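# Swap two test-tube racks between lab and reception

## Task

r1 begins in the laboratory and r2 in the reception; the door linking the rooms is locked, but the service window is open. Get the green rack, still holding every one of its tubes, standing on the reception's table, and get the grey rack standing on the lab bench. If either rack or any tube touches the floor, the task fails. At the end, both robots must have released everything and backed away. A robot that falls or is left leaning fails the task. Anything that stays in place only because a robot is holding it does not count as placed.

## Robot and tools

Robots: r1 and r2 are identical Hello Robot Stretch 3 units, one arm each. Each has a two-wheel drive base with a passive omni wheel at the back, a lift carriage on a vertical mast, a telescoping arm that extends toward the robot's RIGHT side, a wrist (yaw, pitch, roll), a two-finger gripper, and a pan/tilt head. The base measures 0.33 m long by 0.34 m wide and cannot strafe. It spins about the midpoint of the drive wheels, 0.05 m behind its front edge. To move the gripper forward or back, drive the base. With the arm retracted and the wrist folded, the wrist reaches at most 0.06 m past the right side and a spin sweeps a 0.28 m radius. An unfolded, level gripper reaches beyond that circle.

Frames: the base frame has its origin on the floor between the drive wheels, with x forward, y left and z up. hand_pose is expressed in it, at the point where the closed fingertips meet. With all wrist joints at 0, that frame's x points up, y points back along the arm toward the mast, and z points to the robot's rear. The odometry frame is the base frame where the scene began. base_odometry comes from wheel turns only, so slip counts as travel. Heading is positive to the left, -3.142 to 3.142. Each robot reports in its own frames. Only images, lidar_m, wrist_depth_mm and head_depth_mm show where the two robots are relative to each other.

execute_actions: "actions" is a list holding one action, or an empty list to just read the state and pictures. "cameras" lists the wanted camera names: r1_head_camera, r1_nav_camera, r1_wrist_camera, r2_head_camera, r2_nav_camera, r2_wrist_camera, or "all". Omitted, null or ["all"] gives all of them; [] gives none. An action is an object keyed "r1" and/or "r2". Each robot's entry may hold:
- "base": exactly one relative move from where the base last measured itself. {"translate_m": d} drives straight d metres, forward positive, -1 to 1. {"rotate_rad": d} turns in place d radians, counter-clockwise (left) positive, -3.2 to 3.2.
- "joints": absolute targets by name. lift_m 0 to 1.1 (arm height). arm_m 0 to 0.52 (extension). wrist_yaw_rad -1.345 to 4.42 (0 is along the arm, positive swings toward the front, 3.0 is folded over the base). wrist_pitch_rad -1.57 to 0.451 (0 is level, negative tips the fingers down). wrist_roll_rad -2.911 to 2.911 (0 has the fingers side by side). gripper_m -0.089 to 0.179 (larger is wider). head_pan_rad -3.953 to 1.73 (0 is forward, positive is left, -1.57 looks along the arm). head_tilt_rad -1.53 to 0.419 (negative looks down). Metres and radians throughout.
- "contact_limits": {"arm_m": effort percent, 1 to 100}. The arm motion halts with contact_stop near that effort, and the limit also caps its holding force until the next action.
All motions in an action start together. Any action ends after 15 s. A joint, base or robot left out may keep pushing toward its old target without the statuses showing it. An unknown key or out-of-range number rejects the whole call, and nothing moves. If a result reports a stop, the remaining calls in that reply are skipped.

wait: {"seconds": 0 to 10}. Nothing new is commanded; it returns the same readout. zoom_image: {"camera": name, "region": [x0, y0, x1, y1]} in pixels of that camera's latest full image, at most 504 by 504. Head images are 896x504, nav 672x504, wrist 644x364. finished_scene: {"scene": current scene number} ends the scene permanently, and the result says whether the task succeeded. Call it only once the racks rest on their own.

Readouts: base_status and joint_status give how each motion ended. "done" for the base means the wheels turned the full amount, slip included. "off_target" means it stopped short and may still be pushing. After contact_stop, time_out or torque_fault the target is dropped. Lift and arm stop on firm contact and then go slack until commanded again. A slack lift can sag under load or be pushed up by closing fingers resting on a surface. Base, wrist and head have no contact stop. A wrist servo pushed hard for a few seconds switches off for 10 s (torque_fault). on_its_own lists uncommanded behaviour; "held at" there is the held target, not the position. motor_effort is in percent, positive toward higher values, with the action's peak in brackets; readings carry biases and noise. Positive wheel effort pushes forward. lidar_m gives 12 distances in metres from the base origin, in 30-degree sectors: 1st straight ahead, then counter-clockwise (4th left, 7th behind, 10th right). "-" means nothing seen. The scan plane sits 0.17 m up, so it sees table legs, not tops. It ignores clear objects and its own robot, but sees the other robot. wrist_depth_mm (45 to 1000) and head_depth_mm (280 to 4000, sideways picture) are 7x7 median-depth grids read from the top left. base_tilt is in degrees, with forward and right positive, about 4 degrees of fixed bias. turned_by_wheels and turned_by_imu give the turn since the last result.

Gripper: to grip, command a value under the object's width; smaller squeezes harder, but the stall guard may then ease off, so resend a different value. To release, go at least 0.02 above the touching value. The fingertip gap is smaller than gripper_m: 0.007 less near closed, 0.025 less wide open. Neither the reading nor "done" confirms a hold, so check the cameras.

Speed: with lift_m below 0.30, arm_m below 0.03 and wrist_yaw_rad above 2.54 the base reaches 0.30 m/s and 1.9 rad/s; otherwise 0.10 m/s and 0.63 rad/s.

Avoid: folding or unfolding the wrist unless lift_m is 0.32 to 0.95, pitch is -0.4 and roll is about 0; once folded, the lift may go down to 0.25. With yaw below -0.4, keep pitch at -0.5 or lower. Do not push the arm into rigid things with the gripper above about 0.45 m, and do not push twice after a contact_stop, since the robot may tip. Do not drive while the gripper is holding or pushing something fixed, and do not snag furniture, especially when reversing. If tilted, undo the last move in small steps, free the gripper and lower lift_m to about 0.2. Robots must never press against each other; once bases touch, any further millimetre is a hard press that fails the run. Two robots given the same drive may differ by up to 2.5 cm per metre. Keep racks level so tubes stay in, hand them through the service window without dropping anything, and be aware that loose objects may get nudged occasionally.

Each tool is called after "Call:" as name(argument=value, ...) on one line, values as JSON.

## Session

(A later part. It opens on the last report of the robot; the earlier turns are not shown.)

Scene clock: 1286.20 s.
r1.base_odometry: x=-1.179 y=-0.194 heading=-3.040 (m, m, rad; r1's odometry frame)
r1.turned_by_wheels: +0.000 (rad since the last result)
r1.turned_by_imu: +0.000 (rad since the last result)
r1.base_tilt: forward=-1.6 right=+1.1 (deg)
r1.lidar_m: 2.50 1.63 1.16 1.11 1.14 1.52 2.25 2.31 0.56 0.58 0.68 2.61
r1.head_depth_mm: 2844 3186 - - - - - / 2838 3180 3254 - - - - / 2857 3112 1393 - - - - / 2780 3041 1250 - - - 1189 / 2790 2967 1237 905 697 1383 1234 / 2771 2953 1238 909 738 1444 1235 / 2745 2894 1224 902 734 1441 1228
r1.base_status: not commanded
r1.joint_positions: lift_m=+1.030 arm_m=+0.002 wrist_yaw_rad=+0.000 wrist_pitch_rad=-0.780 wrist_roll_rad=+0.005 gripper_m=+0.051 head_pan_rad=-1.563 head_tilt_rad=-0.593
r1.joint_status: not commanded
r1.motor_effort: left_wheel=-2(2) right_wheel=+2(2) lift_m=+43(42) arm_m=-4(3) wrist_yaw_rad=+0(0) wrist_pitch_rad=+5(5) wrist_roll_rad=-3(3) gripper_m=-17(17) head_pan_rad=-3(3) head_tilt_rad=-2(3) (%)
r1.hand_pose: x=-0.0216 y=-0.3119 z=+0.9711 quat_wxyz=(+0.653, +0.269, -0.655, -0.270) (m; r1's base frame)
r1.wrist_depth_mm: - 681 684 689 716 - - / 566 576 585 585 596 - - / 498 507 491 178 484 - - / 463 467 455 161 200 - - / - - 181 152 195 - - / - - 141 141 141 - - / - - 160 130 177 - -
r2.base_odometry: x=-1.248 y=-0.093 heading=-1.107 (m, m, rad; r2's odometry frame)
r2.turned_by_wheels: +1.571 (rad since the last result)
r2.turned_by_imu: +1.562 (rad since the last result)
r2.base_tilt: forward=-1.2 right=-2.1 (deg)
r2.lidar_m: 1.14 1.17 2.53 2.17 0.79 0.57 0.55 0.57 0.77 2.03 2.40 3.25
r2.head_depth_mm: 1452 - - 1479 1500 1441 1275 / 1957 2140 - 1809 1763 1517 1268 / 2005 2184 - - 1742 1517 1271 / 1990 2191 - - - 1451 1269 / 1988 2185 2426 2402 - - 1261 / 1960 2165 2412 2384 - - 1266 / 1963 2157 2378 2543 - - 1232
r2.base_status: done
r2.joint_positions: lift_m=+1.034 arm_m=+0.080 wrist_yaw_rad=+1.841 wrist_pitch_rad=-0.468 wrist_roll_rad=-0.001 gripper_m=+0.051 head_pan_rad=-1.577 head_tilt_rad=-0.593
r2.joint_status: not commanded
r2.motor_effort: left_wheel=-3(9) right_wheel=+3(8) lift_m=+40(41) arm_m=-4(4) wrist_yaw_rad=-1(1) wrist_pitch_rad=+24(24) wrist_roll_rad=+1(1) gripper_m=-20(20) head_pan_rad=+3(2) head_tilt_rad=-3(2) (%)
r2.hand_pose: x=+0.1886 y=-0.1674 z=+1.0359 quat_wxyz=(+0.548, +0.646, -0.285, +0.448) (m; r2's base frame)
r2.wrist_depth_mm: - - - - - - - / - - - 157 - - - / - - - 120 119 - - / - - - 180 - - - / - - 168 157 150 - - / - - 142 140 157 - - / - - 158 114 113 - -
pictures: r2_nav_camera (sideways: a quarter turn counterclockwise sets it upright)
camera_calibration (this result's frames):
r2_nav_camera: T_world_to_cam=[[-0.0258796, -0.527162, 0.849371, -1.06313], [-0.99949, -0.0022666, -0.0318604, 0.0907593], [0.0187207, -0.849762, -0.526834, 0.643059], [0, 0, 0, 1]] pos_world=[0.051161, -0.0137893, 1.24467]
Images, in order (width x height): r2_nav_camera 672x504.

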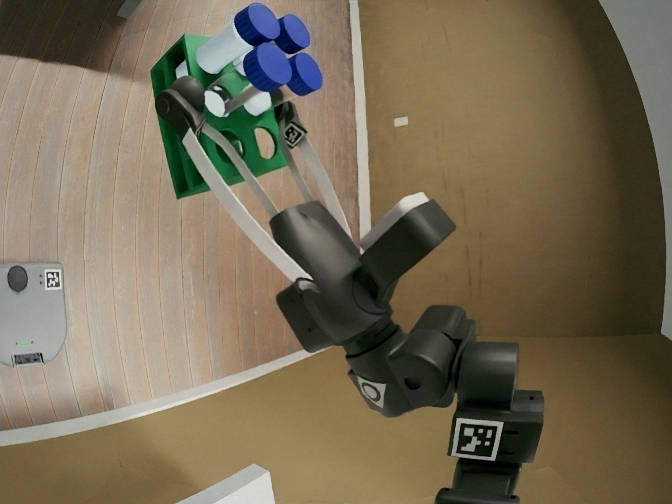

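Call:
execute_actions(actions=[{"r1": {"base": {"translate_m": 0.07}, "joints": {"arm_m": 0.40, "lift_m": 0.91}}, "r2": {"base": {"translate_m": 0.60}, "joints": {"wrist_yaw_rad": 0.0, "arm_m": 0.02}}}], cameras=["r1_head_camera", "r1_wrist_camera"])

Call:
execute_actions(actions=[{"r2": {"base": {"rotate_rad": 1.58}}}], cameras=["r2_nav_camera", "r2_head_camera"])

Scene clock: 1301.77 s.
r1.base_odometry: x=-1.248 y=-0.201 heading=-3.040 (m, m, rad; r1's odometry frame)
r1.turned_by_wheels: +0.000 (rad since the last result)
r1.turned_by_imu: -0.001 (rad since the last result)
r1.base_tilt: forward=-1.6 right=+1.3 (deg)
r1.lidar_m: 2.42 1.64 1.16 1.11 1.14 1.52 2.32 2.39 0.59 1.58 0.64 2.54
r1.head_depth_mm: 2886 3228 3251 - - 1391 1246 / 2840 3209 - 883 762 933 1166 / 2832 3083 - 915 746 1469 1233 / 2843 3003 - 815 742 1456 1236 / 2770 2987 1234 874 739 1447 1233 / 2761 2971 1231 905 738 1448 1233 / 2748 2974 1225 901 735 1368 1228
r1.base_status: done
r1.joint_positions: lift_m=+0.910 arm_m=+0.400 wrist_yaw_rad=+0.000 wrist_pitch_rad=-0.781 wrist_roll_rad=+0.005 gripper_m=+0.051 head_pan_rad=-1.563 head_tilt_rad=-0.593
r1.joint_status: all done
r1.motor_effort: left_wheel=-3(4) right_wheel=+2(8) lift_m=+31(37) arm_m=+3(4) wrist_yaw_rad=+1(0) wrist_pitch_rad=+6(6) wrist_roll_rad=-3(3) gripper_m=-17(18) head_pan_rad=-2(2) head_tilt_rad=-2(3) (%)
r1.hand_pose: x=-0.0216 y=-0.7098 z=+0.8514 quat_wxyz=(+0.653, +0.269, -0.655, -0.270) (m; r1's base frame)
r1.wrist_depth_mm: 444 450 448 453 456 478 - / 380 382 385 384 388 390 - / 330 333 327 178 320 338 360 / 293 295 281 161 199 299 302 / 265 265 181 151 195 271 268 / 239 240 141 141 141 244 245 / 219 218 159 130 177 220 223
r2.base_odometry: x=-0.979 y=-0.630 heading=-1.107 (m, m, rad; r2's odometry frame)
r2.turned_by_wheels: +0.000 (rad since the last result)
r2.turned_by_imu: -0.004 (rad since the last result)
r2.base_tilt: forward=-1.2 right=-2.1 (deg)
r2.lidar_m: 0.83 0.63 2.57 2.44 1.65 1.20 1.15 1.18 1.60 2.31 2.39 0.56
r2.head_depth_mm: 2002 2172 - - - - 1240 / 2007 2205 2368 - - - 1231 / 1986 2180 2348 - - - 1213 / 1985 2182 2364 - - 1501 1255 / 1959 2172 2428 2458 1802 1507 1264 / 1979 2163 2415 2410 1840 1506 1263 / 1940 2142 2381 2386 1849 1492 1260
r2.base_status: done
r2.joint_positions: lift_m=+1.034 arm_m=+0.020 wrist_yaw_rad=+0.002 wrist_pitch_rad=-0.467 wrist_roll_rad=-0.001 gripper_m=+0.051 head_pan_rad=-1.577 head_tilt_rad=-0.593
r2.joint_status: all done
r2.motor_effort: left_wheel=-2(4) right_wheel=+2(8) lift_m=+41(41) arm_m=-4(3) wrist_yaw_rad=-2(3) wrist_pitch_rad=+23(24) wrist_roll_rad=+1(1) gripper_m=-20(20) head_pan_rad=+2(2) head_tilt_rad=-3(3) (%)
r2.hand_pose: x=-0.0211 y=-0.3832 z=+1.0361 quat_wxyz=(+0.689, +0.165, -0.687, -0.163) (m; r2's base frame)
r2.wrist_depth_mm: - - - - - - - / - - - 158 - - - / - - - 120 119 - - / - - - 181 - - - / - - 169 160 150 - - / - - 142 140 157 - - / - - 156 114 113 - -
pictures: r1_head_camera (sideways: a quarter turn clockwise sets it upright), r1_wrist_camera
camera_calibration (this result's frames):
r1_head_camera: T_world_to_cam=[[-0.00207481, 0.563144, -0.826356, 1.0976], [0.998669, -0.0414124, -0.0307292, 0.0395933], [-0.0515264, -0.82532, -0.562309, 0.688469], [0, 0, 0, 1]] pos_world=[-0.00178901, -0.0482589, 1.29535]
r1_wrist_camera: T_world_to_cam=[[-0.999822, -0.0171186, 0.00788767, -0.0397744], [-0.0184344, 0.800889, -0.59853, 1.11132], [0.00392886, -0.598569, -0.801062, 0.417034], [0, 0, 0, 1]] pos_world=[-0.0209193, -0.641104, 0.999544]
Images, in order (width x height): r1_head_camera 896x504, r1_wrist_camera 644x364.

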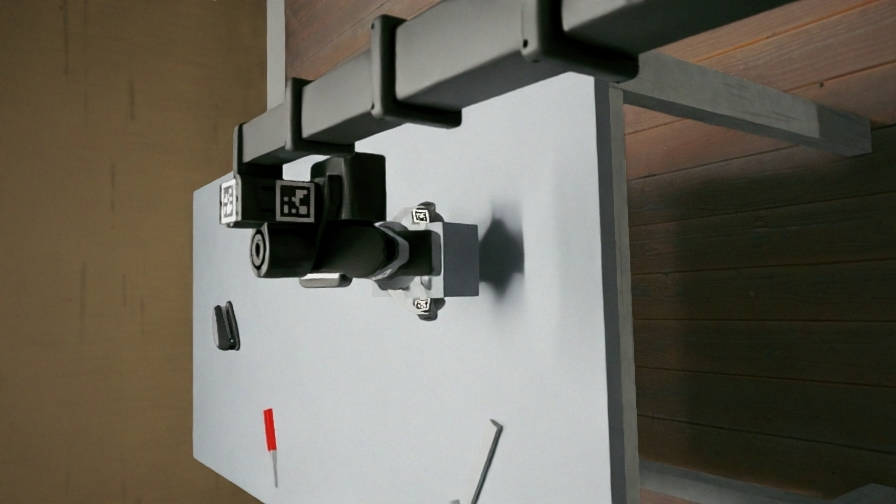

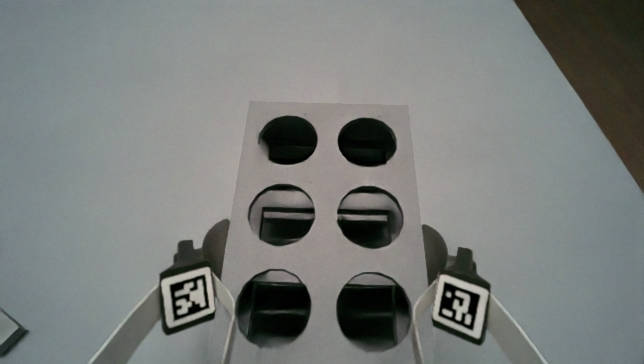

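Scene clock: 1305.20 s.
r1.base_odometry: x=-1.248 y=-0.201 heading=-3.040 (m, m, rad; r1's odometry frame)
r1.turned_by_wheels: +0.000 (rad since the last result)
r1.turned_by_imu: +0.000 (rad since the last result)
r1.base_tilt: forward=-1.7 right=+1.2 (deg)
r1.lidar_m: 2.42 1.63 1.17 1.11 1.15 1.53 2.32 2.38 0.59 1.58 0.64 2.54
r1.head_depth_mm: 2843 3203 3212 - - 1389 1249 / 2866 3207 - 884 761 939 1165 / 2801 3083 - 918 747 1460 1242 / 2811 2997 - 817 740 1463 1239 / 2803 3012 1243 875 738 1457 1236 / 2780 2948 1229 905 737 1441 1231 / 2723 2971 1227 901 734 1370 1228
r1.base_status: not commanded
r1.joint_positions: lift_m=+0.910 arm_m=+0.400 wrist_yaw_rad=+0.000 wrist_pitch_rad=-0.781 wrist_roll_rad=+0.005 gripper_m=+0.051 head_pan_rad=-1.563 head_tilt_rad=-0.593
r1.joint_status: not commanded
r1.motor_effort: left_wheel=-3(3) right_wheel=+3(3) lift_m=+31(31) arm_m=+3(4) wrist_yaw_rad=+0(1) wrist_pitch_rad=+6(5) wrist_roll_rad=-3(3) gripper_m=-17(17) head_pan_rad=-3(3) head_tilt_rad=-2(3) (%)
r1.hand_pose: x=-0.0216 y=-0.7098 z=+0.8514 quat_wxyz=(+0.653, +0.269, -0.655, -0.270) (m; r1's base frame)
r1.wrist_depth_mm: 444 447 450 451 455 481 - / 380 381 382 388 388 389 - / 334 331 326 178 323 339 362 / 295 294 284 162 199 299 300 / 264 265 181 152 195 270 272 / 239 241 141 141 141 244 244 / 221 217 160 130 176 219 223
r2.base_odometry: x=-0.979 y=-0.630 heading=+0.473 (m, m, rad; r2's odometry frame)
r2.turned_by_wheels: +1.580 (rad since the last result)
r2.turned_by_imu: +1.571 (rad since the last result)
r2.base_tilt: forward=-1.3 right=-2.0 (deg)
r2.lidar_m: 2.44 1.64 1.19 1.14 1.19 1.61 2.31 2.40 0.56 0.84 0.63 2.53
r2.head_depth_mm: 2780 3023 - - - - 1216 / 2771 3104 3297 - - - 958 / 2745 3012 1610 - - - 1216 / 2759 2973 1502 - - 1395 1258 / 2722 2955 1401 1008 736 1391 1270 / 2754 2968 1400 984 758 1389 1260 / 2725 2992 1390 981 757 1387 1261
r2.base_status: done
r2.joint_positions: lift_m=+1.034 arm_m=+0.020 wrist_yaw_rad=+0.001 wrist_pitch_rad=-0.467 wrist_roll_rad=-0.001 gripper_m=+0.051 head_pan_rad=-1.577 head_tilt_rad=-0.593
r2.joint_status: not commanded
r2.motor_effort: left_wheel=-3(9) right_wheel=+3(9) lift_m=+40(41) arm_m=-4(4) wrist_yaw_rad=-1(2) wrist_pitch_rad=+23(24) wrist_roll_rad=+0(1) gripper_m=-19(20) head_pan_rad=+2(2) head_tilt_rad=-3(3) (%)
r2.hand_pose: x=-0.0213 y=-0.3832 z=+1.0361 quat_wxyz=(+0.689, +0.164, -0.687, -0.164) (m; r2's base frame)
r2.wrist_depth_mm: - - - - - - - / - - - 156 - - - / - 925 751 120 119 - - / - 680 613 180 618 - - / 608 562 169 159 150 - - / 493 477 142 140 157 468 - / 528 - 157 114 113 519 -
pictures: r2_head_camera (sideways: a quarter turn clockwise sets it upright), r2_nav_camera (sideways: a quarter turn counterclockwise sets it upright)
camera_calibration (this result's frames):
r2_head_camera: T_world_to_cam=[[-0.0183846, 0.520144, -0.853881, 1.12471], [0.998812, -0.0289915, -0.0391654, 0.0424235], [-0.0451269, -0.853586, -0.518993, 0.634316], [0, 0, 0, 1]] pos_world=[0.00692902, -0.0423381, 1.29124]
r2_nav_camera: T_world_to_cam=[[-0.0258794, -0.527162, 0.849371, -1.06313], [-0.99949, -0.00226696, -0.0318604, 0.0907593], [0.0187211, -0.849762, -0.526834, 0.643059], [0, 0, 0, 1]] pos_world=[0.0511611, -0.0137893, 1.24467]
Images, in order (width x height): r2_head_camera 896x504, r2_nav_camera 672x504.

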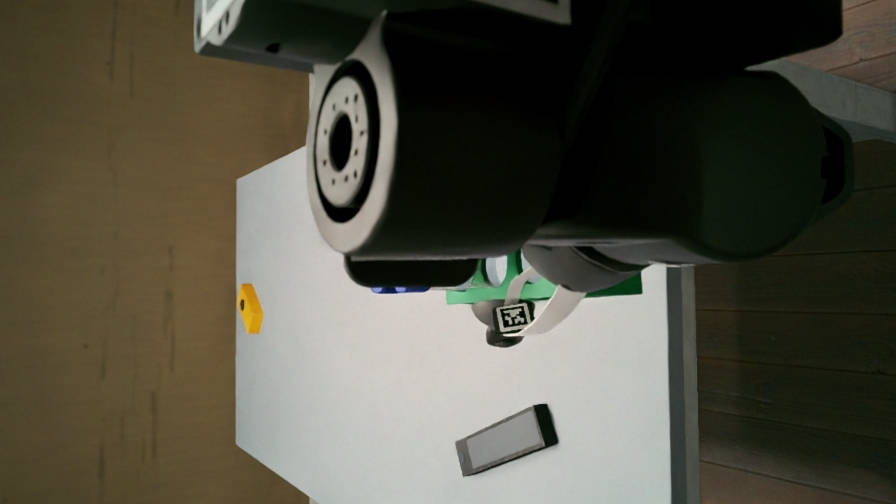

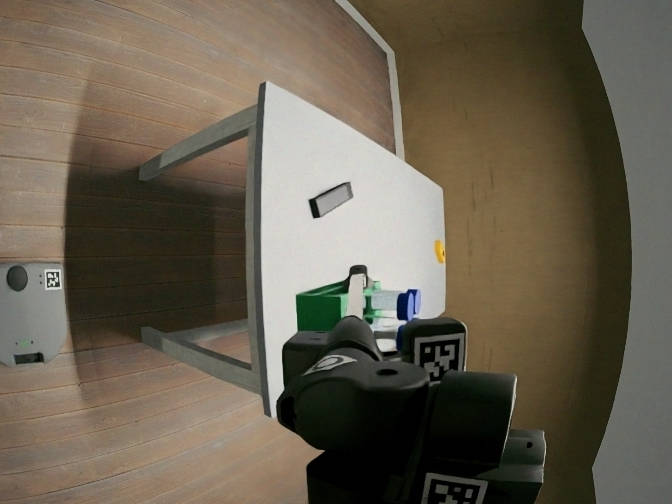

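Call:
execute_actions(actions=[{"r1": {"joints": {"wrist_pitch_rad": -0.98}}, "r2": {"joints": {"arm_m": 0.34, "lift_m": 0.86, "head_pan_rad": -1.2, "head_tilt_rad": -0.7}}}], cameras=["r1_head_camera", "r2_head_camera", "r2_wrist_camera"])

Scene clock: 1321.70 s.
r1.base_odometry: x=-1.248 y=-0.201 heading=-3.040 (m, m, rad; r1's odometry frame)
r1.turned_by_wheels: +0.000 (rad since the last result)
r1.turned_by_imu: -0.001 (rad since the last result)
r1.base_tilt: forward=-1.7 right=+1.2 (deg)
r1.lidar_m: 2.42 1.64 1.17 1.11 1.14 1.52 2.32 2.38 0.59 1.58 0.64 2.54
r1.head_depth_mm: 2877 3198 3195 - - 1392 1250 / 2858 3191 - 883 762 938 1171 / 2825 3102 - 915 746 1452 1242 / 2809 2995 - 747 744 1448 1239 / 2789 2972 1241 908 738 1450 1237 / 2752 2916 1228 908 737 1450 1233 / 2738 2965 1225 904 735 1374 1229
r1.base_status: not commanded
r1.joint_positions: lift_m=+0.910 arm_m=+0.400 wrist_yaw_rad=+0.000 wrist_pitch_rad=-0.993 wrist_roll_rad=+0.005 gripper_m=+0.051 head_pan_rad=-1.563 head_tilt_rad=-0.593
r1.joint_status: all done
r1.motor_effort: left_wheel=-3(3) right_wheel=+3(3) lift_m=+31(31) arm_m=+3(3) wrist_yaw_rad=+0(1) wrist_pitch_rad=+3(6) wrist_roll_rad=-3(3) gripper_m=-17(17) head_pan_rad=-3(3) head_tilt_rad=-3(3) (%)
r1.hand_pose: x=-0.0216 y=-0.6646 z=+0.8211 quat_wxyz=(+0.620, +0.336, -0.623, -0.338) (m; r1's base frame)
r1.wrist_depth_mm: 303 303 305 307 306 308 308 / 279 279 280 282 280 282 282 / 260 257 255 178 254 260 262 / 240 241 235 161 199 243 243 / 224 226 181 151 195 227 227 / 212 211 141 141 141 213 214 / 199 198 159 130 176 197 201
r2.base_odometry: x=-0.979 y=-0.630 heading=+0.473 (m, m, rad; r2's odometry frame)
r2.turned_by_wheels: +0.000 (rad since the last result)
r2.turned_by_imu: -0.001 (rad since the last result)
r2.base_tilt: forward=-1.3 right=-2.0 (deg)
r2.lidar_m: 2.44 1.64 1.20 1.15 1.19 1.62 2.31 2.40 0.56 0.85 0.63 2.53
r2.head_depth_mm: 2652 1638 1200 773 693 1381 1191 / 2747 1678 1135 856 709 1421 1212 / 2851 1663 1134 856 729 1416 1207 / 2915 3240 1126 848 751 1408 1207 / 3049 3392 1178 850 782 1411 1209 / 3147 3489 2745 849 865 1105 1201 / 3235 3560 2717 2069 1584 1403 1196
r2.base_status: not commanded
r2.joint_positions: lift_m=+0.860 arm_m=+0.340 wrist_yaw_rad=+0.001 wrist_pitch_rad=-0.467 wrist_roll_rad=-0.001 gripper_m=+0.051 head_pan_rad=-1.207 head_tilt_rad=-0.691
r2.joint_status: all done
r2.motor_effort: left_wheel=-2(2) right_wheel=+3(3) lift_m=+17(34) arm_m=+5(4) wrist_yaw_rad=-1(1) wrist_pitch_rad=+24(24) wrist_roll_rad=+1(1) gripper_m=-20(20) head_pan_rad=+3(20) head_tilt_rad=-3(11) (%)
r2.hand_pose: x=-0.0214 y=-0.7026 z=+0.8623 quat_wxyz=(+0.689, +0.164, -0.687, -0.164) (m; r2's base frame)
r2.wrist_depth_mm: - - 904 848 817 - - / - 635 607 157 538 - - / 481 465 424 120 119 432 - / 380 374 357 180 341 349 - / 297 316 169 159 150 305 291 / 262 270 142 141 156 258 255 / 231 235 157 114 113 221 224
pictures: r1_head_camera (sideways: a quarter turn clockwise sets it upright), r2_head_camera (sideways: a quarter turn clockwise sets it upright), r2_wrist_camera
camera_calibration (this result's frames):
r1_head_camera: T_world_to_cam=[[-0.00207481, 0.563144, -0.826356, 1.0976], [0.998669, -0.0414124, -0.0307292, 0.0395933], [-0.0515264, -0.82532, -0.562309, 0.688469], [0, 0, 0, 1]] pos_world=[-0.00178901, -0.0482589, 1.29535]
r2_head_camera: T_world_to_cam=[[-0.234134, 0.554502, -0.798567, 1.05391], [0.940361, 0.337669, -0.0412395, 0.0454753], [0.246784, -0.760597, -0.600492, 0.738566], [0, 0, 0, 1]] pos_world=[0.0217267, -0.037999, 1.287]
r2_wrist_camera: T_world_to_cam=[[-0.998644, -0.0365812, -0.0370378, -0.0095744], [0.00549266, 0.633464, -0.773753, 1.14174], [0.0517669, -0.772907, -0.632404, 0.168672], [0, 0, 0, 1]] pos_world=[-0.0245642, -0.593233, 0.989739]
Images, in order (width x height): r1_head_camera 896x504, r2_head_camera 896x504, r2_wrist_camera 644x364.

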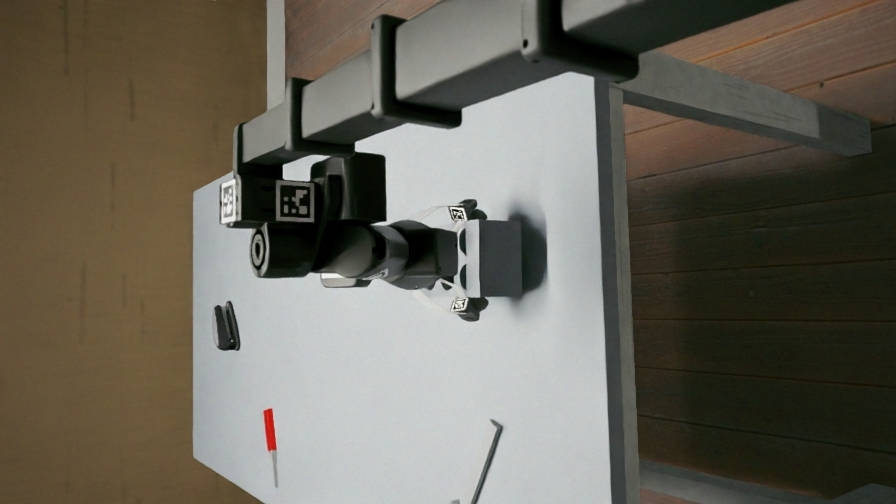

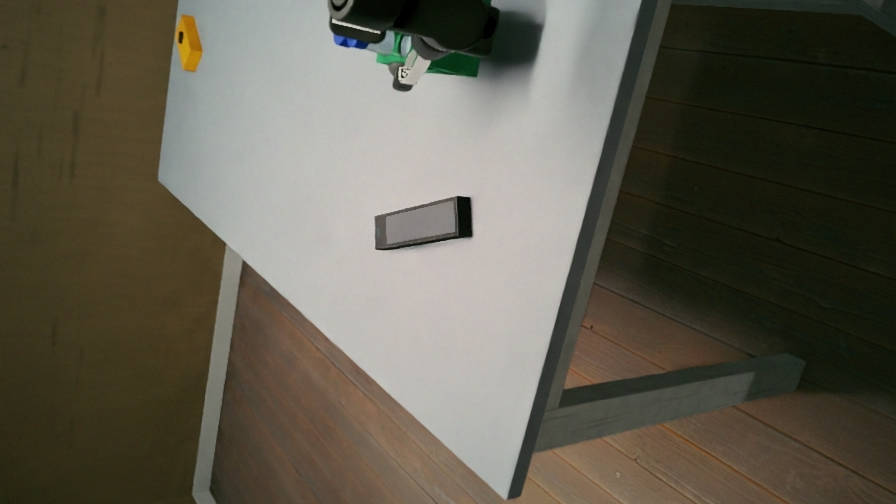

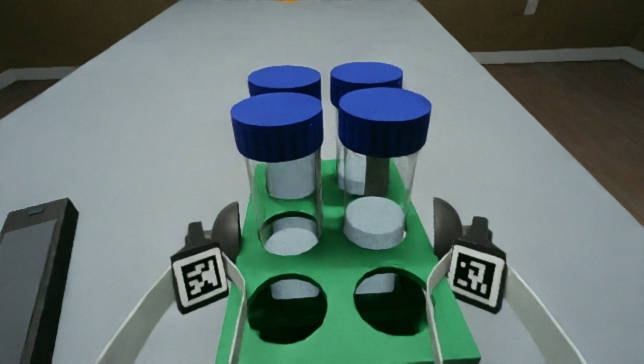

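Call:
execute_actions(actions=[{"r1": {"joints": {"lift_m": 0.899}}, "r2": {"joints": {"wrist_pitch_rad": -0.32, "lift_m": 0.80, "head_pan_rad": -1.57, "head_tilt_rad": -0.6}}}], cameras=["r2_head_camera", "r2_wrist_camera"])

Scene clock: 1347.30 s.
r1.base_odometry: x=-1.248 y=-0.201 heading=-3.040 (m, m, rad; r1's odometry frame)
r1.turned_by_wheels: +0.000 (rad since the last result)
r1.turned_by_imu: -0.001 (rad since the last result)
r1.base_tilt: forward=-1.5 right=+1.0 (deg)
r1.lidar_m: 2.42 1.64 1.17 1.11 1.14 1.53 2.32 2.39 0.59 1.58 0.64 2.54
r1.head_depth_mm: 2873 3237 3120 - - 1395 1247 / 2859 3164 3375 866 764 939 1169 / 2805 3070 - 915 744 1452 1241 / 2842 3006 - 745 741 1445 1235 / 2787 2933 1238 908 740 1451 1231 / 2783 2939 1232 904 737 1450 1238 / 2750 2962 1227 905 735 1373 1223
r1.base_status: not commanded
r1.joint_positions: lift_m=+0.899 arm_m=+0.400 wrist_yaw_rad=+0.000 wrist_pitch_rad=-0.993 wrist_roll_rad=+0.005 gripper_m=+0.051 head_pan_rad=-1.563 head_tilt_rad=-0.593
r1.joint_status: all done
r1.motor_effort: left_wheel=-3(3) right_wheel=+2(3) lift_m=+31(28) arm_m=+3(3) wrist_yaw_rad=+1(0) wrist_pitch_rad=+3(3) wrist_roll_rad=-3(3) gripper_m=-17(17) head_pan_rad=-3(3) head_tilt_rad=-2(2) (%)
r1.hand_pose: x=-0.0216 y=-0.6644 z=+0.8100 quat_wxyz=(+0.620, +0.336, -0.623, -0.338) (m; r1's base frame)
r1.wrist_depth_mm: 288 290 287 288 290 290 293 / 264 264 265 267 267 269 271 / 244 245 242 178 239 248 248 / 229 229 224 161 199 230 232 / 213 213 180 151 196 216 216 / 201 201 141 141 141 203 202 / 188 188 159 130 176 188 191
r2.base_odometry: x=-0.979 y=-0.630 heading=+0.473 (m, m, rad; r2's odometry frame)
r2.turned_by_wheels: +0.000 (rad since the last result)
r2.turned_by_imu: -0.001 (rad since the last result)
r2.base_tilt: forward=-1.2 right=-2.0 (deg)
r2.lidar_m: 2.44 1.64 1.20 1.15 1.19 1.61 2.31 2.39 0.56 0.84 0.63 2.53
r2.head_depth_mm: 2801 3074 3281 2398 782 - - / 2785 3068 3249 1061 - 1339 983 / 2760 3043 1364 1084 718 1385 1265 / 2743 2949 1362 1004 727 1423 1254 / 2748 2940 1356 965 749 1418 1256 / 2719 2946 1347 961 747 1404 1256 / 2727 2977 1345 956 745 1378 1254
r2.base_status: not commanded
r2.joint_positions: lift_m=+0.800 arm_m=+0.340 wrist_yaw_rad=+0.001 wrist_pitch_rad=-0.371 wrist_roll_rad=-0.001 gripper_m=+0.051 head_pan_rad=-1.563 head_tilt_rad=-0.606
r2.joint_status: wrist_pitch_rad off_target (ended at -0.371, target -0.320); the others done
r2.motor_effort: left_wheel=-2(2) right_wheel=+3(3) lift_m=+17(17) arm_m=+5(5) wrist_yaw_rad=-2(1) wrist_pitch_rad=+26(27) wrist_roll_rad=+1(1) gripper_m=-19(19) head_pan_rad=-2(20) head_tilt_rad=+1(9) (%)
r2.hand_pose: x=-0.0213 y=-0.7147 z=+0.8238 quat_wxyz=(+0.696, +0.131, -0.694, -0.130) (m; r2's base frame)
r2.wrist_depth_mm: - - - - - - - / - 638 615 163 577 - - / 451 443 384 122 122 408 - / 338 334 313 181 300 312 307 / 274 269 168 160 150 264 254 / 228 225 142 141 139 219 213 / 195 192 155 113 111 182 185
pictures: r2_head_camera (sideways: a quarter turn clockwise sets it upright), r2_wrist_camera
camera_calibration (this result's frames):
r2_head_camera: T_world_to_cam=[[-0.0257513, 0.531329, -0.846774, 1.11549], [0.999116, -0.0144845, -0.0394728, 0.0428212], [-0.0332382, -0.847042, -0.530486, 0.649197], [0, 0, 0, 1]] pos_world=[0.00752004, -0.0421744, 1.29065]
r2_wrist_camera: T_world_to_cam=[[-0.998638, -0.0400486, -0.0334312, -0.0168649], [0.00550934, 0.556287, -0.830972, 1.11165], [0.0518766, -0.830024, -0.555309, 0.0306305], [0, 0, 0, 1]] pos_world=[-0.0245554, -0.593646, 0.940192]
Images, in order (width x height): r2_head_camera 896x504, r2_wrist_camera 644x364.

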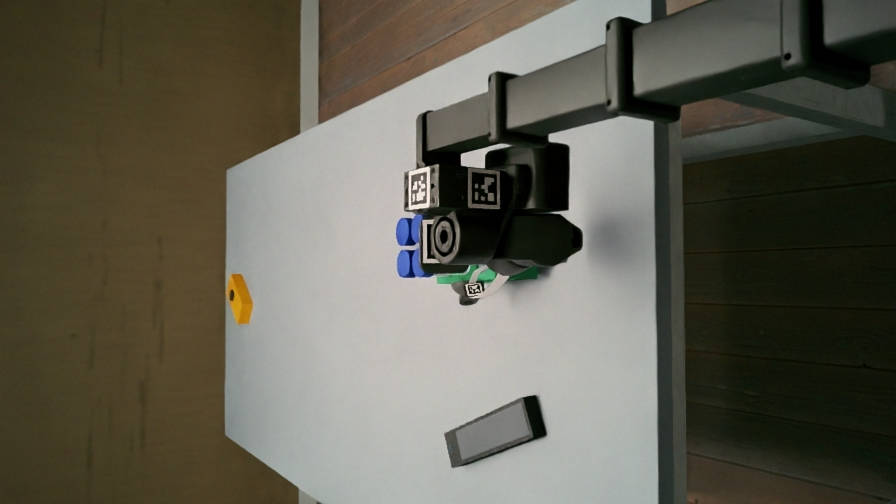

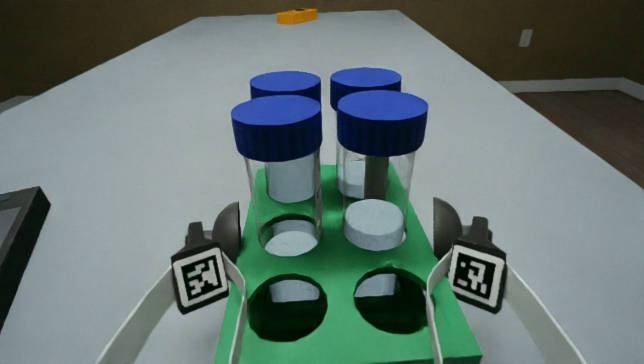

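Call:
execute_actions(actions=[{"r1": {"joints": {"lift_m": 0.892}}, "r2": {"joints": {"lift_m": 0.782}}}], cameras=["r2_wrist_camera"])

Scene clock: 1352.00 s.
r1.base_odometry: x=-1.248 y=-0.201 heading=-3.040 (m, m, rad; r1's odometry frame)
r1.turned_by_wheels: +0.000 (rad since the last result)
r1.turned_by_imu: +0.000 (rad since the last result)
r1.base_tilt: forward=-1.6 right=+1.0 (deg)
r1.lidar_m: 2.43 1.63 1.16 1.11 1.14 1.52 2.32 2.39 0.59 1.59 0.64 2.54
r1.head_depth_mm: 2899 3208 3145 2465 - 1372 1217 / 2851 3152 3420 - 765 942 1161 / 2834 3071 - 915 747 1454 1245 / 2826 2984 - 751 742 1455 1239 / 2799 2959 1245 908 739 1445 1232 / 2779 2938 1232 905 736 1440 1231 / 2728 2982 1227 900 737 1377 1220
r1.base_status: not commanded
r1.joint_positions: lift_m=+0.892 arm_m=+0.400 wrist_yaw_rad=+0.000 wrist_pitch_rad=-0.993 wrist_roll_rad=+0.005 gripper_m=+0.051 head_pan_rad=-1.563 head_tilt_rad=-0.593
r1.joint_status: all done
r1.motor_effort: left_wheel=-3(3) right_wheel=+3(2) lift_m=+30(30) arm_m=+3(3) wrist_yaw_rad=+1(1) wrist_pitch_rad=+3(3) wrist_roll_rad=-3(3) gripper_m=-17(17) head_pan_rad=-2(3) head_tilt_rad=-3(2) (%)
r1.hand_pose: x=-0.0216 y=-0.6645 z=+0.8031 quat_wxyz=(+0.620, +0.336, -0.623, -0.338) (m; r1's base frame)
r1.wrist_depth_mm: 277 279 280 281 282 283 285 / 257 257 257 257 256 259 260 / 237 237 234 188 232 239 241 / 221 221 215 158 183 224 224 / 206 207 176 149 202 208 209 / 194 194 142 140 140 196 196 / 183 182 159 130 160 182 185
r2.base_odometry: x=-0.979 y=-0.630 heading=+0.473 (m, m, rad; r2's odometry frame)
r2.turned_by_wheels: +0.000 (rad since the last result)
r2.turned_by_imu: -0.001 (rad since the last result)
r2.base_tilt: forward=-1.3 right=-2.1 (deg)
r2.lidar_m: 2.44 1.64 1.19 1.15 1.18 1.61 2.31 2.39 0.55 0.85 0.63 2.53
r2.head_depth_mm: 2774 3075 3236 2399 769 - - / 2767 3041 3227 1015 - 1287 981 / 2764 2979 1361 1064 707 1383 1264 / 2764 2945 1362 835 705 1422 1265 / 2728 2933 1360 967 749 1418 1253 / 2737 2945 1350 962 747 1370 1256 / 2714 3011 1337 958 747 1373 1245
r2.base_status: not commanded
r2.joint_positions: lift_m=+0.783 arm_m=+0.340 wrist_yaw_rad=+0.001 wrist_pitch_rad=-0.343 wrist_roll_rad=-0.001 gripper_m=+0.051 head_pan_rad=-1.563 head_tilt_rad=-0.606
r2.joint_status: all done
r2.motor_effort: left_wheel=-2(2) right_wheel=+3(3) lift_m=+15(17) arm_m=+4(4) wrist_yaw_rad=-1(1) wrist_pitch_rad=+12(25) wrist_roll_rad=+1(1) gripper_m=-20(20) head_pan_rad=-2(2) head_tilt_rad=+1(2) (%)
r2.hand_pose: x=-0.0213 y=-0.7179 z=+0.8125 quat_wxyz=(+0.697, +0.121, -0.696, -0.121) (m; r2's base frame)
r2.wrist_depth_mm: - - - - - - - / - 654 639 163 549 - - / 438 431 374 121 121 393 - / 333 324 303 181 291 303 296 / 261 256 168 158 151 248 238 / 215 213 142 140 140 204 201 / 184 182 156 113 112 170 172
pictures: r2_wrist_camera
camera_calibration (this result's frames):
r2_wrist_camera: T_world_to_cam=[[-0.998637, -0.0409718, -0.0323262, -0.0189276], [0.00554259, 0.532643, -0.846322, 1.0995], [0.0518937, -0.845348, -0.53169, -0.00847242], [0, 0, 0, 1]] pos_world=[-0.0245562, -0.59358, 0.925417]
Images, in order (width x height): r2_wrist_camera 644x364.

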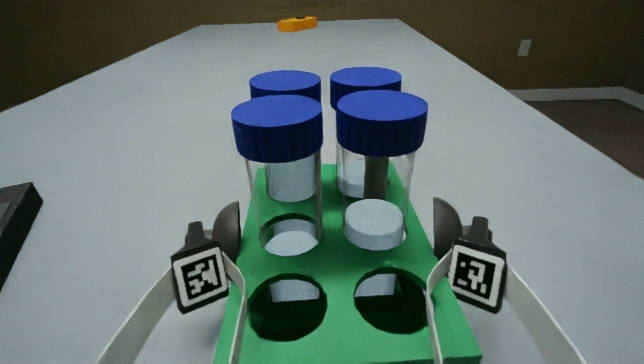

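Call:
execute_actions(actions=[{"r1": {"joints": {"gripper_m": 0.179}}, "r2": {"joints": {"lift_m": 0.774}}}], cameras=[])

Call:
execute_actions(actions=[{"r1": {"joints": {"lift_m": 0.98}}, "r2": {"joints": {"gripper_m": 0.179}}}], cameras=["r1_wrist_camera", "r2_wrist_camera"])

Scene clock: 1359.60 s.
r1.base_odometry: x=-1.248 y=-0.201 heading=-3.040 (m, m, rad; r1's odometry frame)
r1.turned_by_wheels: +0.000 (rad since the last result)
r1.turned_by_imu: -0.001 (rad since the last result)
r1.base_tilt: forward=-1.7 right=+1.1 (deg)
r1.lidar_m: 2.42 1.64 1.17 1.11 1.14 1.52 2.32 2.38 0.59 1.58 0.64 2.54
r1.head_depth_mm: 2843 3244 3135 2472 - 1377 1219 / 2861 3184 3405 - 763 940 1163 / 2837 3052 - 915 745 1452 1233 / 2822 2984 - 766 741 1453 1233 / 2778 2981 1235 928 739 1457 1233 / 2756 2930 1229 907 738 1442 1232 / 2750 2994 1223 903 735 1374 1226
r1.base_status: not commanded
r1.joint_positions: lift_m=+0.892 arm_m=+0.400 wrist_yaw_rad=+0.000 wrist_pitch_rad=-0.992 wrist_roll_rad=+0.005 gripper_m=+0.179 head_pan_rad=-1.563 head_tilt_rad=-0.593
r1.joint_status: all done
r1.motor_effort: left_wheel=-3(3) right_wheel=+2(2) lift_m=+30(30) arm_m=+3(2) wrist_yaw_rad=+1(1) wrist_pitch_rad=+3(3) wrist_roll_rad=-3(3) gripper_m=+0(90) head_pan_rad=-2(3) head_tilt_rad=-2(2) (%)
r1.hand_pose: x=-0.0216 y=-0.6647 z=+0.8032 quat_wxyz=(+0.621, +0.336, -0.623, -0.338) (m; r1's base frame)
r1.wrist_depth_mm: 281 278 280 282 282 283 284 / 258 257 257 257 259 259 259 / 237 237 233 188 233 241 242 / 221 221 216 158 184 223 224 / 207 208 202 149 202 209 209 / - 195 188 140 168 196 198 / - 183 158 131 161 184 -
r2.base_odometry: x=-0.979 y=-0.630 heading=+0.473 (m, m, rad; r2's odometry frame)
r2.turned_by_wheels: +0.000 (rad since the last result)
r2.turned_by_imu: -0.001 (rad since the last result)
r2.base_tilt: forward=-1.2 right=-2.1 (deg)
r2.lidar_m: 2.44 1.64 1.19 1.15 1.19 1.62 2.31 2.39 0.56 0.84 0.63 2.54
r2.head_depth_mm: 2802 3068 3242 2403 758 1482 - / 2785 3059 3246 1011 - 1252 982 / 2752 2991 1364 1062 707 1392 1265 / 2753 2940 1361 849 707 1421 1264 / 2756 2931 1356 967 748 1415 1258 / 2720 2959 1352 962 748 1416 1256 / 2732 2984 1339 959 746 1369 1253
r2.base_status: not commanded
r2.joint_positions: lift_m=+0.775 arm_m=+0.340 wrist_yaw_rad=+0.001 wrist_pitch_rad=-0.310 wrist_roll_rad=-0.001 gripper_m=+0.051 head_pan_rad=-1.563 head_tilt_rad=-0.606
r2.joint_status: all done
r2.motor_effort: left_wheel=-3(2) right_wheel=+3(3) lift_m=+12(14) arm_m=+4(4) wrist_yaw_rad=-1(0) wrist_pitch_rad=-5(11) wrist_roll_rad=+0(1) gripper_m=-20(19) head_pan_rad=-2(3) head_tilt_rad=+3(2) (%)
r2.hand_pose: x=-0.0213 y=-0.7214 z=+0.8124 quat_wxyz=(+0.699, +0.110, -0.698, -0.109) (m; r2's base frame)
r2.wrist_depth_mm: - - - - - - - / - 763 739 171 673 - - / 466 463 398 123 123 416 - / 336 337 314 184 298 310 308 / 264 261 175 159 152 255 244 / 217 215 142 141 139 208 202 / 185 182 154 111 110 170 172
pictures: none
No camera images: the call's "cameras" was empty. Leave "cameras" out to get every camera's image.

Scene clock: 1361.37 s.
r1.base_odometry: x=-1.248 y=-0.201 heading=-3.040 (m, m, rad; r1's odometry frame)
r1.turned_by_wheels: +0.000 (rad since the last result)
r1.turned_by_imu: +0.000 (rad since the last result)
r1.base_tilt: forward=-1.7 right=+1.1 (deg)
r1.lidar_m: 2.42 1.63 1.17 1.11 1.14 1.53 2.32 2.38 0.59 1.58 0.64 2.55
r1.head_depth_mm: 2872 3151 - 2187 771 1427 1245 / 2813 - 2703 920 764 938 1170 / 2820 - 1187 914 746 1461 1235 / 2810 3000 - 838 743 1459 1230 / 2800 2973 1239 872 738 1444 1233 / 2787 2945 1236 903 736 1451 1234 / 2754 2967 1226 905 735 1383 1228
r1.base_status: not commanded
r1.joint_positions: lift_m=+0.980 arm_m=+0.400 wrist_yaw_rad=+0.000 wrist_pitch_rad=-0.991 wrist_roll_rad=+0.005 gripper_m=+0.179 head_pan_rad=-1.563 head_tilt_rad=-0.593
r1.joint_status: all done
r1.motor_effort: left_wheel=-3(3) right_wheel=+2(2) lift_m=+41(45) arm_m=+3(3) wrist_yaw_rad=+1(1) wrist_pitch_rad=+3(3) wrist_roll_rad=-3(2) gripper_m=+0(1) head_pan_rad=-2(2) head_tilt_rad=-3(2) (%)
r1.hand_pose: x=-0.0216 y=-0.6649 z=+0.8909 quat_wxyz=(+0.621, +0.336, -0.623, -0.337) (m; r1's base frame)
r1.wrist_depth_mm: 401 403 402 405 403 408 - / 369 367 371 373 374 371 - / 340 342 343 340 342 344 357 / 318 320 319 283 320 320 324 / 291 298 297 243 300 299 300 / 284 280 280 247 281 282 282 / 259 264 261 259 261 264 -
r2.base_odometry: x=-0.979 y=-0.630 heading=+0.473 (m, m, rad; r2's odometry frame)
r2.turned_by_wheels: +0.000 (rad since the last result)
r2.turned_by_imu: +0.000 (rad since the last result)
r2.base_tilt: forward=-1.3 right=-2.1 (deg)
r2.lidar_m: 2.44 1.64 1.19 1.15 1.19 1.61 2.31 2.40 0.55 0.85 0.63 2.53
r2.head_depth_mm: 2781 3058 3278 2394 756 1482 - / 2773 3047 3235 1016 - 1257 977 / 2755 2992 1370 1061 707 1385 1261 / 2754 2944 1361 833 705 1418 1258 / 2726 2935 1356 987 749 1423 1258 / 2733 2909 1350 962 747 1382 1255 / 2736 3001 1343 958 744 1374 1254
r2.base_status: not commanded
r2.joint_positions: lift_m=+0.775 arm_m=+0.340 wrist_yaw_rad=+0.001 wrist_pitch_rad=-0.335 wrist_roll_rad=-0.001 gripper_m=+0.179 head_pan_rad=-1.563 head_tilt_rad=-0.606
r2.joint_status: all done
r2.motor_effort: left_wheel=-3(2) right_wheel=+3(3) lift_m=+16(15) arm_m=+4(4) wrist_yaw_rad=-1(1) wrist_pitch_rad=+8(8) wrist_roll_rad=+0(0) gripper_m=+0(84) head_pan_rad=-2(2) head_tilt_rad=+1(2) (%)
r2.hand_pose: x=-0.0213 y=-0.7188 z=+0.8064 quat_wxyz=(+0.698, +0.118, -0.697, -0.118) (m; r2's base frame)
r2.wrist_depth_mm: - - - - - - - / - 639 581 153 487 - - / 431 419 368 169 343 390 - / 316 307 294 179 268 292 287 / 249 255 226 148 147 234 238 / 213 200 168 156 156 194 - / 171 174 109 108 110 162 162
pictures: r1_wrist_camera, r2_wrist_camera
camera_calibration (this result's frames):
r1_wrist_camera: T_world_to_cam=[[-0.999826, -0.0182113, 0.00413328, -0.0367198], [-0.0182714, 0.908241, -0.418048, 1.00962], [0.0038592, -0.418051, -0.908415, 0.691223], [0, 0, 0, 1]] pos_world=[-0.0209338, -0.62868, 1.05014]
r2_wrist_camera: T_world_to_cam=[[-0.998631, -0.04112, -0.0323269, -0.0192658], [0.00587998, 0.525866, -0.850547, 1.09331], [0.0519741, -0.849573, -0.524904, -0.0209739], [0, 0, 0, 1]] pos_world=[-0.0245779, -0.593544, 0.918277]
Images, in order (width x height): r1_wrist_camera 644x364, r2_wrist_camera 644x364.

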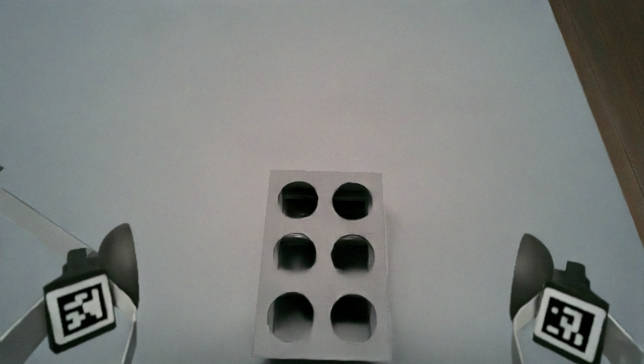

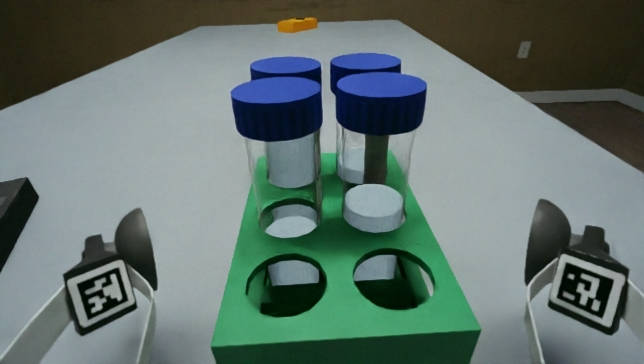

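Both placed. I'll retract both arms clear.

Call:
execute_actions(actions=[{"r1": {"joints": {"arm_m": 0.02}}, "r2": {"joints": {"arm_m": 0.02, "lift_m": 0.80}}}], cameras=["r1_head_camera", "r2_head_camera"])

Scene clock: 1369.60 s.
r1.base_odometry: x=-1.248 y=-0.201 heading=-3.040 (m, m, rad; r1's odometry frame)
r1.turned_by_wheels: +0.000 (rad since the last result)
r1.turned_by_imu: -0.001 (rad since the last result)
r1.base_tilt: forward=-1.6 right=+1.2 (deg)
r1.lidar_m: 2.42 1.63 1.17 1.11 1.14 1.52 2.32 2.39 0.59 1.58 0.64 2.55
r1.head_depth_mm: 2861 3193 3154 - - - - / 2821 3182 3084 976 - - - / 2851 3056 1254 952 - - - / 2799 3013 1243 843 - - - / 2806 2941 1237 907 742 1482 1235 / 2810 2910 1240 903 739 1480 1225 / 2780 2973 1221 903 734 1375 1228
r1.base_status: not commanded
r1.joint_positions: lift_m=+0.980 arm_m=+0.020 wrist_yaw_rad=+0.000 wrist_pitch_rad=-0.991 wrist_roll_rad=+0.005 gripper_m=+0.179 head_pan_rad=-1.563 head_tilt_rad=-0.593
r1.joint_status: all done
r1.motor_effort: left_wheel=-3(3) right_wheel=+2(3) lift_m=+41(41) arm_m=-4(5) wrist_yaw_rad=+1(0) wrist_pitch_rad=+3(3) wrist_roll_rad=-3(3) gripper_m=+0(1) head_pan_rad=-3(3) head_tilt_rad=-4(4) (%)
r1.hand_pose: x=-0.0216 y=-0.2855 z=+0.8910 quat_wxyz=(+0.621, +0.336, -0.623, -0.337) (m; r1's base frame)
r1.wrist_depth_mm: 400 403 403 406 410 410 - / 384 386 386 386 389 388 - / - - - - - - - / - 904 - - - - - / - - - - - - - / - - - - - - - / 982 961 975 970 - 983 -
r2.base_odometry: x=-0.979 y=-0.630 heading=+0.473 (m, m, rad; r2's odometry frame)
r2.turned_by_wheels: +0.000 (rad since the last result)
r2.turned_by_imu: -0.002 (rad since the last result)
r2.base_tilt: forward=-1.3 right=-2.2 (deg)
r2.lidar_m: 2.44 1.64 1.19 1.14 1.18 1.61 2.31 2.39 0.55 0.85 0.63 2.53
r2.head_depth_mm: 2775 3088 3285 2390 758 803 1329 / 2783 3079 3236 978 755 815 885 / 2756 3021 1372 975 751 1287 - / 2750 2963 1361 829 752 1427 - / 2734 2976 1362 966 748 1416 1259 / 2731 2955 1351 962 749 1378 1256 / 2728 3029 1344 957 746 1375 1255
r2.base_status: not commanded
r2.joint_positions: lift_m=+0.799 arm_m=+0.020 wrist_yaw_rad=+0.001 wrist_pitch_rad=-0.336 wrist_roll_rad=-0.001 gripper_m=+0.179 head_pan_rad=-1.563 head_tilt_rad=-0.606
r2.joint_status: all done
r2.motor_effort: left_wheel=-2(2) right_wheel=+3(3) lift_m=+38(38) arm_m=-4(1) wrist_yaw_rad=-1(1) wrist_pitch_rad=+8(8) wrist_roll_rad=+1(1) gripper_m=+0(0) head_pan_rad=-2(2) head_tilt_rad=+1(2) (%)
r2.hand_pose: x=-0.0213 y=-0.3992 z=+0.8309 quat_wxyz=(+0.698, +0.119, -0.696, -0.118) (m; r2's base frame)
r2.wrist_depth_mm: - - - - - - - / - 762 725 480 676 - - / 507 463 475 415 452 451 - / 368 364 355 346 342 338 336 / 288 299 289 289 287 287 282 / 388 - - - - 372 - / - - - - - 428 -
pictures: r1_head_camera (sideways: a quarter turn clockwise sets it upright), r2_head_camera (sideways: a quarter turn clockwise sets it upright)
camera_calibration (this result's frames):
r1_head_camera: T_world_to_cam=[[-0.00207481, 0.563145, -0.826356, 1.0976], [0.998669, -0.0414124, -0.0307292, 0.0395933], [-0.0515264, -0.82532, -0.562309, 0.688469], [0, 0, 0, 1]] pos_world=[-0.00178901, -0.0482589, 1.29535]
r2_head_camera: T_world_to_cam=[[-0.0256417, 0.530965, -0.847006, 1.11579], [0.999113, -0.0147023, -0.039463, 0.0428085], [-0.0334064, -0.847266, -0.530117, 0.648718], [0, 0, 0, 1]] pos_world=[0.00751161, -0.0421796, 1.29067]
Images, in order (width x height): r1_head_camera 896x504, r2_head_camera 896x504.

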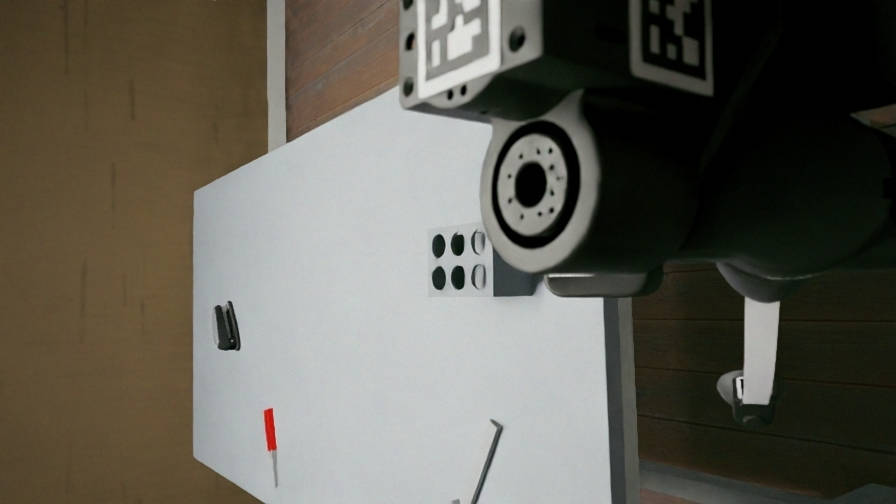

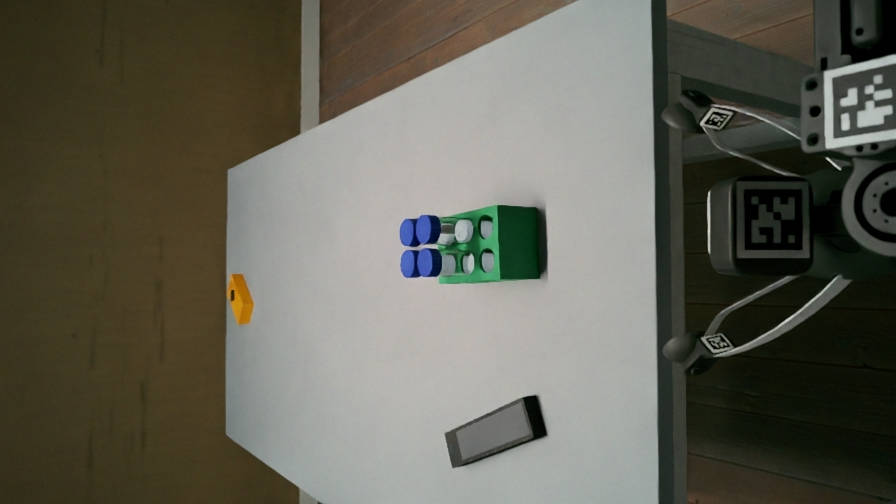

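Call:
finished_scene(scene=1)

The scene is finished: the task was done.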